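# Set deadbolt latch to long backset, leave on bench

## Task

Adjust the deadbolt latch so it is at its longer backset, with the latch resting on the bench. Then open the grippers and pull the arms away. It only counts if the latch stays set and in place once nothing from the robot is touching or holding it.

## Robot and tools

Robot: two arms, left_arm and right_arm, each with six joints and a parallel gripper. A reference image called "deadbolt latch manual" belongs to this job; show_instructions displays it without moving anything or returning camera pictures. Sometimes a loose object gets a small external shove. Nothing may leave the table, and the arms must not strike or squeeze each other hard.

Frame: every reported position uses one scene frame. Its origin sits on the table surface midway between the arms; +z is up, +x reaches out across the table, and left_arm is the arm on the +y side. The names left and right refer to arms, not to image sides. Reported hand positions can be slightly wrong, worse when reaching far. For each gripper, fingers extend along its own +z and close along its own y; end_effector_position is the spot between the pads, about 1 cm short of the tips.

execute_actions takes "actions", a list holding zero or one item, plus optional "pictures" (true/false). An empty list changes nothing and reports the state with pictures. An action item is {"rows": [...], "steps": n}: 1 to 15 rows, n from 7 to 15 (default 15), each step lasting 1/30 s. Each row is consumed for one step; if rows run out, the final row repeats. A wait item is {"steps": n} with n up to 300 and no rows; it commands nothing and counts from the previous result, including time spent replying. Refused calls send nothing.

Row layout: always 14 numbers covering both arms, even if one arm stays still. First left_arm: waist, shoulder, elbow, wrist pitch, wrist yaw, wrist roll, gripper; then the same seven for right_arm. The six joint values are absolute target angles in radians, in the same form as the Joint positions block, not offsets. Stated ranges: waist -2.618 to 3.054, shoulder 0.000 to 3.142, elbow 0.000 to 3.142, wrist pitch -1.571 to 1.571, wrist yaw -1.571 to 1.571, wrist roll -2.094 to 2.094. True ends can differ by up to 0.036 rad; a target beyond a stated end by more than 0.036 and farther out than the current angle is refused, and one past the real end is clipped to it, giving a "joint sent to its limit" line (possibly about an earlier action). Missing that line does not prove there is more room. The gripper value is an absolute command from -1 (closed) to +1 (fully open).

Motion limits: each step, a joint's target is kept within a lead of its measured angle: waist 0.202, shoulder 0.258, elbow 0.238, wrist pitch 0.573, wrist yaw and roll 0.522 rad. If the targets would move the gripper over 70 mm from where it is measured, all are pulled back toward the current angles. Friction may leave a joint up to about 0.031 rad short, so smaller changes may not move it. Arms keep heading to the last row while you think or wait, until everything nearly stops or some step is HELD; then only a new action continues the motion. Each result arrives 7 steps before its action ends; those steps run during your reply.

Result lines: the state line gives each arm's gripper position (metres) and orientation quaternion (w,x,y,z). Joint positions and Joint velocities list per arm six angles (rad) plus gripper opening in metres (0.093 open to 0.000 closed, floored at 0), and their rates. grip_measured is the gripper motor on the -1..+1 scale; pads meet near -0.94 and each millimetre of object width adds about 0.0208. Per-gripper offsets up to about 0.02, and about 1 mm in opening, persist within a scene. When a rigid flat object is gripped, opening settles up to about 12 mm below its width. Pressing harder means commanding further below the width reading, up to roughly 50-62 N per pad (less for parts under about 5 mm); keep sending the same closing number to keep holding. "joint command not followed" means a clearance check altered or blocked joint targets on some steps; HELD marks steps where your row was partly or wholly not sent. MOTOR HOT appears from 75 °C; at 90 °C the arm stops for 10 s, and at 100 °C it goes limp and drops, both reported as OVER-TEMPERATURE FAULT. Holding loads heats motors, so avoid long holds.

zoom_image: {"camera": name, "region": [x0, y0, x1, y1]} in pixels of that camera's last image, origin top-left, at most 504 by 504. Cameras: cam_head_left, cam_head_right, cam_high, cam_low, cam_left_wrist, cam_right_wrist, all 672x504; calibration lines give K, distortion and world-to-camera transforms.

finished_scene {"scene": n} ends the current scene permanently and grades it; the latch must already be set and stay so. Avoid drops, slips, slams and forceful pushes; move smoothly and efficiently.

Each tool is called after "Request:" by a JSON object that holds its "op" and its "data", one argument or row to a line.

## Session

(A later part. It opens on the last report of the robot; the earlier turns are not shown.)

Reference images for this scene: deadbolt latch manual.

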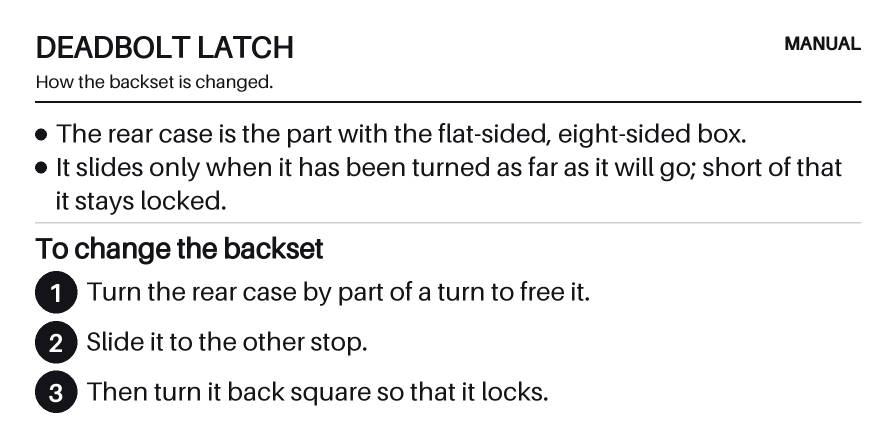

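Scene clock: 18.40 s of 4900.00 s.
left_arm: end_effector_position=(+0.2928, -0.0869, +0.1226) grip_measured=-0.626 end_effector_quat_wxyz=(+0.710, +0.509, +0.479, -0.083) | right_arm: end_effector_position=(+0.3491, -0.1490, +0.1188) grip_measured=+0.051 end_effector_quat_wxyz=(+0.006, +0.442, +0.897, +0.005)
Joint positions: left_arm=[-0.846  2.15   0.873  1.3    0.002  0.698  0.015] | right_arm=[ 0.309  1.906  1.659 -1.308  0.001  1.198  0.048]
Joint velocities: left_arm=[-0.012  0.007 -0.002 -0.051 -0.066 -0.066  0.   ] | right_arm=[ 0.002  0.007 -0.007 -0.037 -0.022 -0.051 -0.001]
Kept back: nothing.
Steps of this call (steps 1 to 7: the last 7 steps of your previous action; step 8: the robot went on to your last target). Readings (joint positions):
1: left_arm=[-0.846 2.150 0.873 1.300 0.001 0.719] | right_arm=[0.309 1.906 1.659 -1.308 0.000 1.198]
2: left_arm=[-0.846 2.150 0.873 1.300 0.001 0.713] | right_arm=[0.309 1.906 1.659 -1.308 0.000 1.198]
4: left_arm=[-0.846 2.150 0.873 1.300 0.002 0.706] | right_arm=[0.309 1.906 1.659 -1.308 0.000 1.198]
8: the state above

Request:
{"op": "execute_actions", "data": {
  "actions": [
    {"rows":[[-0.85,2.15,0.875,1.3,0,0.3,-0.65,0.305,1.9,1.65,-1.31,0.02,1.19,0]]}
  ]
}}

Request:
{"op": "execute_actions", "data": {
  "actions": [
    {"rows":[[-0.85,2.15,0.875,1.3,0,-0.03,-0.65,0.305,1.9,1.65,-1.31,0.02,1.19,0]]}
  ]
}}

Request:
{"op": "execute_actions", "data": {
  "actions": [
    {"steps":15}
  ]
}}

Request:
{"op": "execute_actions", "data": {
  "actions": [
    {"rows":[[-0.85,2.15,0.875,1.3,0,0,0.4,0.305,1.9,1.65,-1.31,0.02,1.19,0]]}
  ],
  "pictures": true
}}

Request:
{"op": "execute_actions", "data": {
  "actions": [
    {"rows":[[-0.85,2.0,0.6,1.4,0,0,0.4,0.305,1.9,1.65,-1.31,0.02,1.19,0]]}
  ]
}}

Request:
{"op": "execute_actions", "data": {
  "actions": [
    {"rows":[[-0.85,2.0,0.6,1.4,0,0,0.4,0,1.9,1.65,-1.31,0,1.19,0]]}
  ]
}}

Request:
{"op": "execute_actions", "data": {
  "actions": [
    {"rows":[[-0.5,1.6,0.6,1.0,0,0,0.4,-0.2,1.95,1.44,-1.06,0,1.19,0]]}
  ]
}}

Request:
{"op": "execute_actions", "data": {
  "actions": [
    {"rows":[[-0.5,1.6,0.6,1.0,0,0,0.4,-0.2,1.98,1.37,-0.95,0,1.19,0]]}
  ]
}}

Request:
{"op": "execute_actions", "data": {
  "actions": [
    {"rows":[[-0.5,1.6,0.6,1.0,0,0,0.4,-0.2,1.98,1.345,-0.93,0,1.19,0]]}
  ]
}}

Request:
{"op": "execute_actions", "data": {
  "actions": [
    {"steps":12}
  ]
}}

Scene clock: 19.37 s of 4900.00 s.
left_arm: end_effector_position=(+0.2928, -0.0871, +0.1220) grip_measured=-0.626 end_effector_quat_wxyz=(+0.686, +0.426, +0.556, -0.197) | right_arm: end_effector_position=(+0.3474, -0.1467, +0.1188) grip_measured=+0.051 end_effector_quat_wxyz=(+0.001, +0.441, +0.897, +0.007)
Joint positions: left_arm=[-0.846  2.15   0.874  1.296  0.003  0.375  0.015] | right_arm=[ 0.311  1.906  1.659 -1.313 -0.01   1.198  0.048]
Joint velocities: left_arm=[ 0.012 -0.007  0.002 -0.051 -0.051 -0.491 -0.001] | right_arm=[-0.012  0.007 -0.007  0.081 -0.051 -0.066 -0.001]
Steps of this call (steps 1 to 21: the robot went on to your last target; steps 22 to 29: the first 8 steps of this action). Readings (joint positions):
22: left_arm=[-0.846 2.150 0.874 1.298 0.002 0.632] | right_arm=[0.311 1.906 1.659 -1.313 -0.009 1.198]
23: left_arm=[-0.846 2.150 0.874 1.297 0.002 0.567] | right_arm=[0.311 1.906 1.659 -1.313 -0.010 1.198]
25: left_arm=[-0.846 2.150 0.874 1.296 0.003 0.473] | right_arm=[0.311 1.906 1.659 -1.313 -0.010 1.198]
29: the state above

Scene clock: 19.87 s of 4900.00 s.
left_arm: end_effector_position=(+0.2928, -0.0871, +0.1217) grip_measured=-0.626 end_effector_quat_wxyz=(+0.643, +0.327, +0.620, -0.309) | right_arm: end_effector_position=(+0.3474, -0.1466, +0.1188) grip_measured=+0.051 end_effector_quat_wxyz=(+0.001, +0.441, +0.898, +0.008)
Joint positions: left_arm=[-0.846  2.15   0.874  1.295  0.003  0.037  0.015] | right_arm=[ 0.311  1.906  1.659 -1.313 -0.01   1.197  0.048]
Joint velocities: left_arm=[ 0.012 -0.007 -0.007  0.007 -0.037 -0.447 -0.   ] | right_arm=[-0.002 -0.002  0.002  0.022 -0.037  0.037 -0.001]
Steps of this call (steps 1 to 7: the last 7 steps of your previous action; steps 8 to 15: the first 8 steps of this action). Readings (joint positions):
8: left_arm=[-0.846 2.150 0.874 1.296 0.003 0.267] | right_arm=[0.311 1.906 1.659 -1.313 -0.010 1.198]
9: left_arm=[-0.846 2.150 0.874 1.296 0.003 0.209] | right_arm=[0.311 1.906 1.659 -1.313 -0.010 1.198]
11: left_arm=[-0.846 2.150 0.874 1.296 0.003 0.125] | right_arm=[0.311 1.906 1.659 -1.313 -0.010 1.197]
15: the state above

Scene clock: 20.37 s of 4900.00 s.
left_arm: end_effector_position=(+0.2928, -0.0871, +0.1217) grip_measured=-0.626 end_effector_quat_wxyz=(+0.634, +0.310, +0.629, -0.327) | right_arm: end_effector_position=(+0.3474, -0.1466, +0.1188) grip_measured=+0.051 end_effector_quat_wxyz=(+0.001, +0.441, +0.898, +0.008)
Joint positions: left_arm=[-0.846  2.15   0.874  1.295  0.003 -0.018  0.015] | right_arm=[ 0.311  1.906  1.659 -1.313 -0.01   1.197  0.048]
Joint velocities: left_arm=[ 0.022  0.002  0.007 -0.051  0.037 -0.051 -0.001] | right_arm=[-0.017 -0.007 -0.007  0.095 -0.051 -0.007 -0.   ]
Kept back: nothing.
Steps of this call (steps 1 to 7: the last 7 steps of your previous action; steps 8 to 15: the robot went on to your last target). Readings (joint positions):
1: left_arm=[-0.846 2.150 0.874 1.295 0.003 0.025] | right_arm=[0.311 1.906 1.659 -1.313 -0.010 1.197]
2: left_arm=[-0.846 2.150 0.874 1.295 0.003 0.016] | right_arm=[0.311 1.906 1.659 -1.313 -0.010 1.197]
4: left_arm=[-0.846 2.150 0.874 1.295 0.003 0.001] | right_arm=[0.311 1.906 1.659 -1.313 -0.010 1.197]
8: left_arm=[-0.846 2.150 0.874 1.295 0.003 -0.012] | right_arm=[0.311 1.906 1.659 -1.313 -0.010 1.197]
15: the state above

Scene clock: 20.63 s of 4900.00 s.
left_arm: end_effector_position=(+0.2928, -0.0871, +0.1217) grip_measured=+0.398 end_effector_quat_wxyz=(+0.636, +0.313, +0.627, -0.323) | right_arm: end_effector_position=(+0.3484, -0.1501, +0.1188) grip_measured=+0.051 end_effector_quat_wxyz=(+0.008, +0.441, +0.898, -0.000)
Joint positions: left_arm=[-0.846  2.15   0.874  1.295  0.003 -0.008  0.064] | right_arm=[ 0.311  1.906  1.659 -1.313  0.011  1.196  0.048]
Joint velocities: left_arm=[ 0.002 -0.012 -0.002 -0.022  0.022  0.066  0.001] | right_arm=[ 0.002  0.007  0.012  0.022  0.037 -0.022 -0.001]
Steps of this call (steps 1 to 8: the first 8 steps of this action). Readings (joint positions):
1: left_arm=[-0.846 2.150 0.874 1.295 0.003 -0.015] | right_arm=[0.311 1.906 1.659 -1.313 -0.009 1.197]
2: left_arm=[-0.846 2.150 0.874 1.295 0.003 -0.013] | right_arm=[0.311 1.906 1.659 -1.313 -0.004 1.197]
4: left_arm=[-0.846 2.150 0.874 1.295 0.003 -0.011] | right_arm=[0.311 1.906 1.659 -1.313 0.004 1.197]
8: the state above
camera_calibration (this result's frames):
cam_left_wrist: T_world_to_cam=[[-0.802997, -0.595778, 0.0156342, 0.185015], [-0.253763, 0.318054, -0.91348, 0.250266], [0.539258, -0.737489, -0.406583, -0.0898024], [0, 0, 0, 1]] pos_world=[0.260501, -0.035599, 0.189208]
cam_right_wrist: T_world_to_cam=[[-0.78433, -0.620324, -0.00501411, 0.177925], [-0.571896, 0.71992, 0.393256, 0.299574], [-0.240336, 0.31131, -0.919415, 0.322609], [0, 0, 0, 1]] pos_world=[0.388412, -0.20573, 0.179694]

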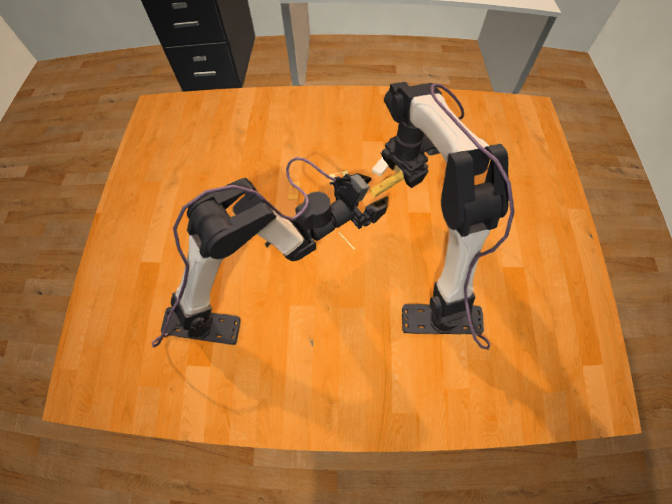

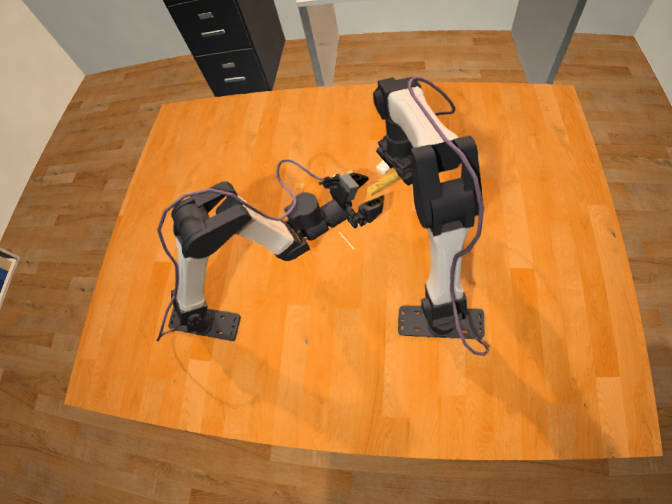

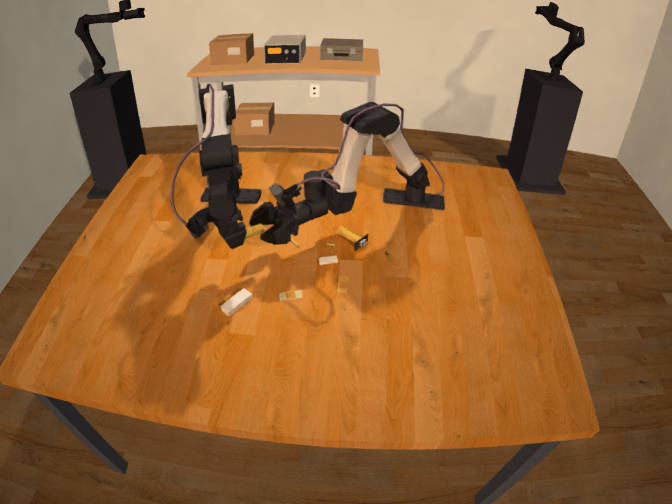

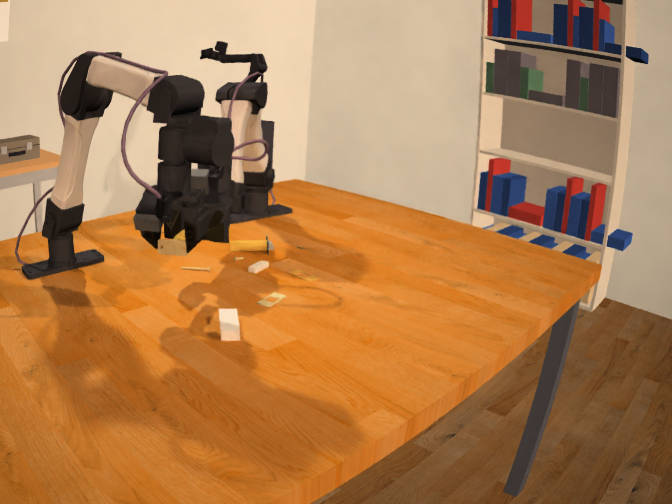

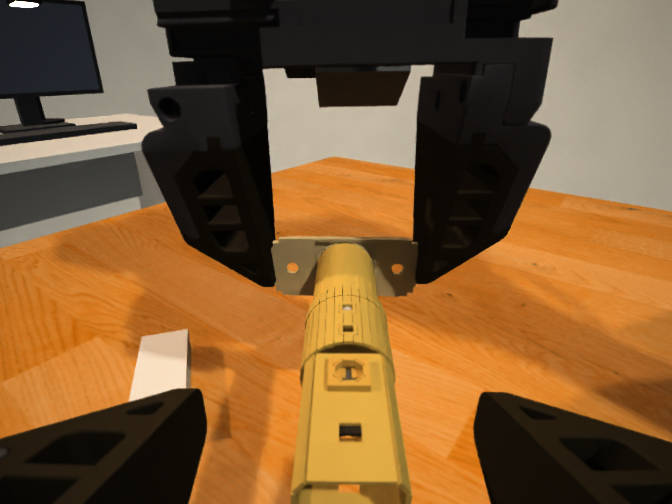

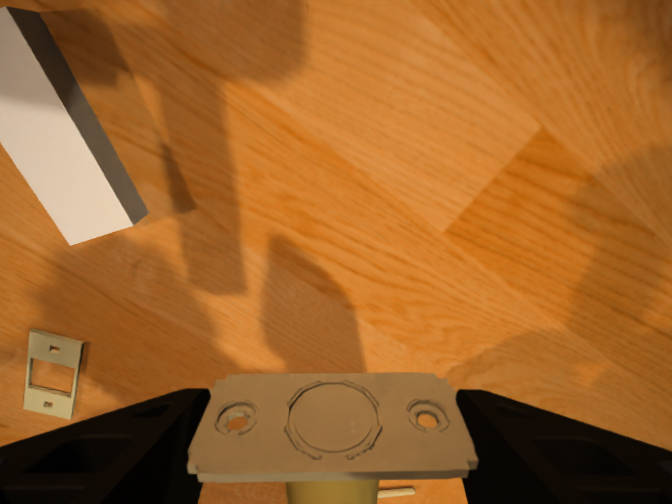

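Scene clock: 21.13 s of 4900.00 s.
left_arm: end_effector_position=(+0.2569, -0.0388, +0.1134) grip_measured=+0.399 end_effector_quat_wxyz=(+0.621, +0.321, +0.642, -0.315) | right_arm: end_effector_position=(+0.3486, -0.1507, +0.1188) grip_measured=+0.051 end_effector_quat_wxyz=(+0.009, +0.441, +0.898, -0.002)
Joint positions: left_arm=[-0.846  2.012  0.609  1.372  0.003 -0.005  0.064] | right_arm=[ 0.311  1.906  1.659 -1.313  0.015  1.196  0.048]
Joint velocities: left_arm=[-0.017 -0.002  0.007  0.154 -0.037 -0.051  0.   ] | right_arm=[-0.012 -0.012 -0.007 -0.037 -0.022  0.007 -0.   ]
Steps of this call (steps 1 to 7: the last 7 steps of your previous action; steps 8 to 15: the first 8 steps of this action). Readings (joint positions):
8: left_arm=[-0.846 2.129 0.838 1.302 0.003 -0.006] | right_arm=[0.311 1.906 1.659 -1.313 0.014 1.196]
9: left_arm=[-0.846 2.085 0.758 1.319 0.003 -0.006] | right_arm=[0.311 1.906 1.659 -1.313 0.014 1.196]
11: left_arm=[-0.846 2.022 0.640 1.351 0.003 -0.006] | right_arm=[0.311 1.906 1.659 -1.313 0.015 1.196]
15: the state above

Scene clock: 21.63 s of 4900.00 s.
left_arm: end_effector_position=(+0.2569, -0.0389, +0.1179) grip_measured=+0.399 end_effector_quat_wxyz=(+0.627, +0.318, +0.636, -0.318) | right_arm: end_effector_position=(+0.3635, -0.2750, +0.1188) grip_measured=+0.052 end_effector_quat_wxyz=(+0.012, +0.588, +0.809, -0.001)
Joint positions: left_arm=[-0.846  2.012  0.609  1.391  0.003 -0.005  0.064] | right_arm=[-0.036  1.906  1.659 -1.304  0.015  1.194  0.048]
Joint velocities: left_arm=[-0.002 -0.002 -0.012 -0.022 -0.066 -0.007 -0.001] | right_arm=[-0.398 -0.002  0.002 -0.081  0.168  0.007  0.001]
Steps of this call (steps 1 to 7: the last 7 steps of your previous action; steps 8 to 15: the first 8 steps of this action). Readings (joint positions):
8: left_arm=[-0.846 2.012 0.609 1.389 0.003 -0.005] | right_arm=[0.293 1.906 1.659 -1.313 0.003 1.195]
9: left_arm=[-0.846 2.012 0.609 1.390 0.003 -0.005] | right_arm=[0.255 1.906 1.659 -1.313 -0.009 1.195]
11: left_arm=[-0.846 2.012 0.609 1.390 0.003 -0.005] | right_arm=[0.138 1.906 1.659 -1.309 -0.012 1.194]
15: the state above

Scene clock: 22.13 s of 4900.00 s.
left_arm: end_effector_position=(+0.3500, +0.0894, +0.2229) grip_measured=+0.399 end_effector_quat_wxyz=(+0.706, +0.195, +0.645, -0.217) | right_arm: end_effector_position=(+0.3357, -0.3372, +0.0441) grip_measured=+0.052 end_effector_quat_wxyz=(-0.031, +0.661, +0.750, -0.022)
Joint positions: left_arm=[-0.507  1.617  0.602  1.106  0.    -0.003  0.064] | right_arm=[-0.223  1.97   1.445 -1.121  0.011  1.194  0.048]
Joint velocities: left_arm=[ 0.681 -0.818  0.032 -0.095 -0.198 -0.051  0.   ] | right_arm=[-0.134  0.159 -0.193  0.183  0.081 -0.11  -0.   ]
Steps of this call (steps 1 to 7: the last 7 steps of your previous action; steps 8 to 15: the first 8 steps of this action). Readings (joint positions):
8: left_arm=[-0.828 1.982 0.609 1.334 0.015 -0.004] | right_arm=[-0.014 1.903 1.635 -1.276 0.003 1.194]
9: left_arm=[-0.792 1.930 0.603 1.257 0.022 -0.003] | right_arm=[-0.039 1.901 1.597 -1.238 -0.005 1.194]
11: left_arm=[-0.690 1.816 0.601 1.175 0.020 -0.003] | right_arm=[-0.119 1.918 1.519 -1.175 -0.006 1.194]
15: the state above

Scene clock: 22.63 s of 4900.00 s.
left_arm: end_effector_position=(+0.3536, +0.0974, +0.2149) grip_measured=+0.399 end_effector_quat_wxyz=(+0.690, +0.193, +0.668, -0.203) | right_arm: end_effector_position=(+0.3478, -0.3338, +0.0247) grip_measured=+0.052 end_effector_quat_wxyz=(-0.006, +0.655, +0.756, -0.008)
Joint positions: left_arm=[-0.491  1.587  0.605  1.016 -0.007 -0.003  0.064] | right_arm=[-0.206  1.981  1.383 -0.99   0.009  1.194  0.048]
Joint velocities: left_arm=[-0.012  0.012 -0.002 -0.007 -0.022 -0.022  0.001] | right_arm=[-0.002 -0.007 -0.002  0.168 -0.007 -0.095  0.   ]
Steps of this call (steps 1 to 7: the last 7 steps of your previous action; steps 8 to 15: the first 8 steps of this action). Readings (joint positions):
8: left_arm=[-0.491 1.587 0.605 1.034 -0.007 -0.003] | right_arm=[-0.206 1.971 1.432 -1.066 0.010 1.194]
9: left_arm=[-0.491 1.587 0.605 1.029 -0.007 -0.003] | right_arm=[-0.206 1.971 1.419 -1.042 0.009 1.194]
11: left_arm=[-0.491 1.587 0.605 1.023 -0.007 -0.003] | right_arm=[-0.206 1.977 1.396 -1.011 0.009 1.194]
15: the state above

Scene clock: 23.13 s of 4900.00 s.
left_arm: end_effector_position=(+0.3536, +0.0974, +0.2141) grip_measured=+0.399 end_effector_quat_wxyz=(+0.688, +0.194, +0.669, -0.202) | right_arm: end_effector_position=(+0.3516, -0.3346, +0.0209) grip_measured=+0.052 end_effector_quat_wxyz=(+0.004, +0.655, +0.756, -0.003)
Joint positions: left_arm=[-0.491  1.587  0.605  1.013 -0.007 -0.003  0.064] | right_arm=[-0.206  1.981  1.367 -0.952  0.009  1.194  0.048]
Joint velocities: left_arm=[-0.002 -0.002 -0.002 -0.066  0.007 -0.051 -0.001] | right_arm=[ 0.022 -0.002  0.007 -0.066 -0.051 -0.022  0.001]
Steps of this call (steps 1 to 7: the last 7 steps of your previous action; steps 8 to 15: the first 8 steps of this action). Readings (joint positions):
8: left_arm=[-0.491 1.587 0.605 1.013 -0.007 -0.003] | right_arm=[-0.206 1.981 1.380 -0.965 0.009 1.194]
9: left_arm=[-0.491 1.587 0.605 1.013 -0.007 -0.003] | right_arm=[-0.206 1.981 1.376 -0.959 0.009 1.194]
11: left_arm=[-0.491 1.587 0.605 1.013 -0.007 -0.003] | right_arm=[-0.206 1.981 1.367 -0.954 0.009 1.194]
15: the state above

Scene clock: 23.53 s of 4900.00 s.
left_arm: end_effector_position=(+0.3536, +0.0974, +0.2141) grip_measured=+0.399 end_effector_quat_wxyz=(+0.688, +0.194, +0.669, -0.202) | right_arm: end_effector_position=(+0.3516, -0.3346, +0.0209) grip_measured=+0.052 end_effector_quat_wxyz=(+0.004, +0.655, +0.756, -0.003)
Joint positions: left_arm=[-0.491  1.587  0.605  1.013 -0.007 -0.003  0.064] | right_arm=[-0.206  1.981  1.367 -0.952  0.009  1.194  0.048]
Joint velocities: left_arm=[ 0.007  0.007 -0.002 -0.125 -0.007 -0.007  0.   ] | right_arm=[ 0.007  0.012 -0.002 -0.051 -0.051 -0.007  0.   ]
Kept back: nothing.
Steps of this call (steps 1 to 7: the last 7 steps of your previous action; steps 8 to 12: the robot went on to your last target). Readings (joint positions):
1: left_arm=[-0.491 1.587 0.605 1.013 -0.007 -0.003] | right_arm=[-0.206 1.981 1.367 -0.952 0.009 1.194]
2: left_arm=[-0.491 1.587 0.605 1.013 -0.007 -0.003] | right_arm=[-0.206 1.981 1.367 -0.952 0.009 1.194]
4: left_arm=[-0.491 1.587 0.605 1.013 -0.007 -0.003] | right_arm=[-0.206 1.981 1.367 -0.952 0.009 1.194]
8: left_arm=[-0.491 1.587 0.605 1.013 -0.007 -0.003] | right_arm=[-0.206 1.981 1.367 -0.952 0.009 1.194]
12: the state above

Request:
{"op": "execute_actions", "data": {
  "actions": [
    {"rows":[[-0.5,1.6,0.6,1.0,0,0,0.4,-0.2,1.98,1.345,-0.93,0,1.19,1]]}
  ]
}}

Request:
{"op": "execute_actions", "data": {
  "actions": [
    {"rows":[[-0.5,1.6,0.6,1.0,0,0,0.4,-0.2,1.93,1.45,-1.12,0,1.19,1]]}
  ]
}}

Request:
{"op": "execute_actions", "data": {
  "actions": [
    {"rows":[[-0.5,1.6,0.6,1.0,0,0,0.4,-0.2,1.7,1.7,-1.4,0,1.19,1]]}
  ]
}}

Request:
{"op": "execute_actions", "data": {
  "actions": [
    {"steps":25}
  ]
}}

Request:
{"op": "finished_scene", "data": {
  "scene": 2
}}

Scene clock: 24.17 s of 4900.00 s.
left_arm: end_effector_position=(+0.3536, +0.0974, +0.2141) grip_measured=+0.399 end_effector_quat_wxyz=(+0.688, +0.194, +0.669, -0.202) | right_arm: end_effector_position=(+0.3523, -0.3347, +0.0209) grip_measured=+1.000 end_effector_quat_wxyz=(+0.005, +0.655, +0.756, -0.002)
Joint positions: left_arm=[-0.491  1.587  0.605  1.013 -0.007 -0.003  0.064] | right_arm=[-0.206  1.981  1.367 -0.949  0.009  1.194  0.093]
Joint velocities: left_arm=[ 0.007  0.002 -0.002  0.037 -0.037 -0.095 -0.   ] | right_arm=[-0.012  0.002 -0.002  0.022 -0.066 -0.022  0.   ]
Steps of this call (steps 1 to 11: the robot went on to your last target; steps 12 to 19: the first 8 steps of this action). Readings (joint positions):
12: left_arm=[-0.491 1.587 0.605 1.013 -0.007 -0.003] | right_arm=[-0.206 1.981 1.367 -0.952 0.009 1.194]
13: left_arm=[-0.491 1.587 0.605 1.013 -0.007 -0.003] | right_arm=[-0.206 1.981 1.367 -0.951 0.009 1.194]
15: left_arm=[-0.491 1.587 0.605 1.013 -0.007 -0.003] | right_arm=[-0.206 1.981 1.367 -0.951 0.009 1.194]
19: the state above

Scene clock: 24.67 s of 4900.00 s.
left_arm: end_effector_position=(+0.3536, +0.0974, +0.2141) grip_measured=+0.399 end_effector_quat_wxyz=(+0.688, +0.194, +0.669, -0.202) | right_arm: end_effector_position=(+0.3451, -0.3329, +0.0495) grip_measured=+1.000 end_effector_quat_wxyz=(-0.005, +0.655, +0.756, -0.007)
Joint positions: left_arm=[-0.491  1.587  0.605  1.013 -0.007 -0.003  0.064] | right_arm=[-0.206  1.941  1.428 -1.074  0.008  1.194  0.093]
Joint velocities: left_arm=[-0.007  0.007 -0.007 -0.037 -0.007  0.007 -0.001] | right_arm=[-0.002 -0.017  0.007 -0.125 -0.081 -0.081  0.   ]
Steps of this call (steps 1 to 7: the last 7 steps of your previous action; steps 8 to 15: the first 8 steps of this action). Readings (joint positions):
8: left_arm=[-0.491 1.587 0.605 1.013 -0.007 -0.003] | right_arm=[-0.206 1.981 1.377 -0.969 0.008 1.194]
9: left_arm=[-0.491 1.587 0.605 1.013 -0.007 -0.003] | right_arm=[-0.206 1.978 1.390 -1.000 0.008 1.194]
11: left_arm=[-0.491 1.587 0.605 1.013 -0.007 -0.003] | right_arm=[-0.206 1.962 1.412 -1.039 0.008 1.194]
15: the state above

Scene clock: 25.17 s of 4900.00 s.
left_arm: end_effector_position=(+0.3536, +0.0974, +0.2141) grip_measured=+0.399 end_effector_quat_wxyz=(+0.688, +0.194, +0.669, -0.202) | right_arm: end_effector_position=(+0.3537, -0.3350, +0.1748) grip_measured=+1.000 end_effector_quat_wxyz=(+0.092, +0.651, +0.752, +0.043)
Joint positions: left_arm=[-0.491  1.587  0.605  1.013 -0.007 -0.003  0.064] | right_arm=[-0.206  1.743  1.656 -1.281  0.008  1.194  0.093]
Joint velocities: left_arm=[-0.002 -0.007 -0.007 -0.066  0.007 -0.022  0.   ] | right_arm=[-0.007 -0.935  0.735 -0.418 -0.022 -0.022  0.   ]
Steps of this call (steps 1 to 7: the last 7 steps of your previous action; steps 8 to 15: the first 8 steps of this action). Readings (joint positions):
8: left_arm=[-0.491 1.587 0.605 1.013 -0.007 -0.003] | right_arm=[-0.206 1.935 1.441 -1.120 0.008 1.194]
9: left_arm=[-0.491 1.587 0.605 1.013 -0.007 -0.003] | right_arm=[-0.206 1.922 1.463 -1.151 0.008 1.194]
11: left_arm=[-0.491 1.587 0.605 1.013 -0.007 -0.003] | right_arm=[-0.206 1.872 1.523 -1.201 0.008 1.194]
15: the state above

Scene clock: 26.00 s of 4900.00 s.
left_arm: end_effector_position=(+0.3536, +0.0974, +0.2141) grip_measured=+0.399 end_effector_quat_wxyz=(+0.688, +0.194, +0.669, -0.202) | right_arm: end_effector_position=(+0.3337, -0.3302, +0.1991) grip_measured=+1.000 end_effector_quat_wxyz=(+0.087, +0.652, +0.752, +0.041)
Joint positions: left_arm=[-0.491  1.587  0.605  1.013 -0.007 -0.003  0.064] | right_arm=[-0.206  1.692  1.698 -1.385  0.008  1.194  0.093]
Joint velocities: left_arm=[ 0.002 -0.007  0.002  0.007 -0.022 -0.007  0.001] | right_arm=[-0.012 -0.012 -0.017  0.051 -0.051  0.066  0.   ]
Kept back: nothing.
Steps of this call (steps 1 to 7: the last 7 steps of your previous action; steps 8 to 25: the robot went on to your last target). Readings (joint positions):
1: left_arm=[-0.491 1.587 0.605 1.013 -0.007 -0.003] | right_arm=[-0.206 1.714 1.677 -1.295 0.008 1.194]
2: left_arm=[-0.491 1.587 0.605 1.013 -0.007 -0.003] | right_arm=[-0.206 1.692 1.690 -1.309 0.008 1.194]
4: left_arm=[-0.491 1.587 0.605 1.013 -0.007 -0.003] | right_arm=[-0.206 1.675 1.698 -1.333 0.008 1.194]
8: left_arm=[-0.491 1.587 0.605 1.013 -0.007 -0.003] | right_arm=[-0.206 1.688 1.698 -1.367 0.008 1.194]
25: the state above

The scene is finished: the task was done.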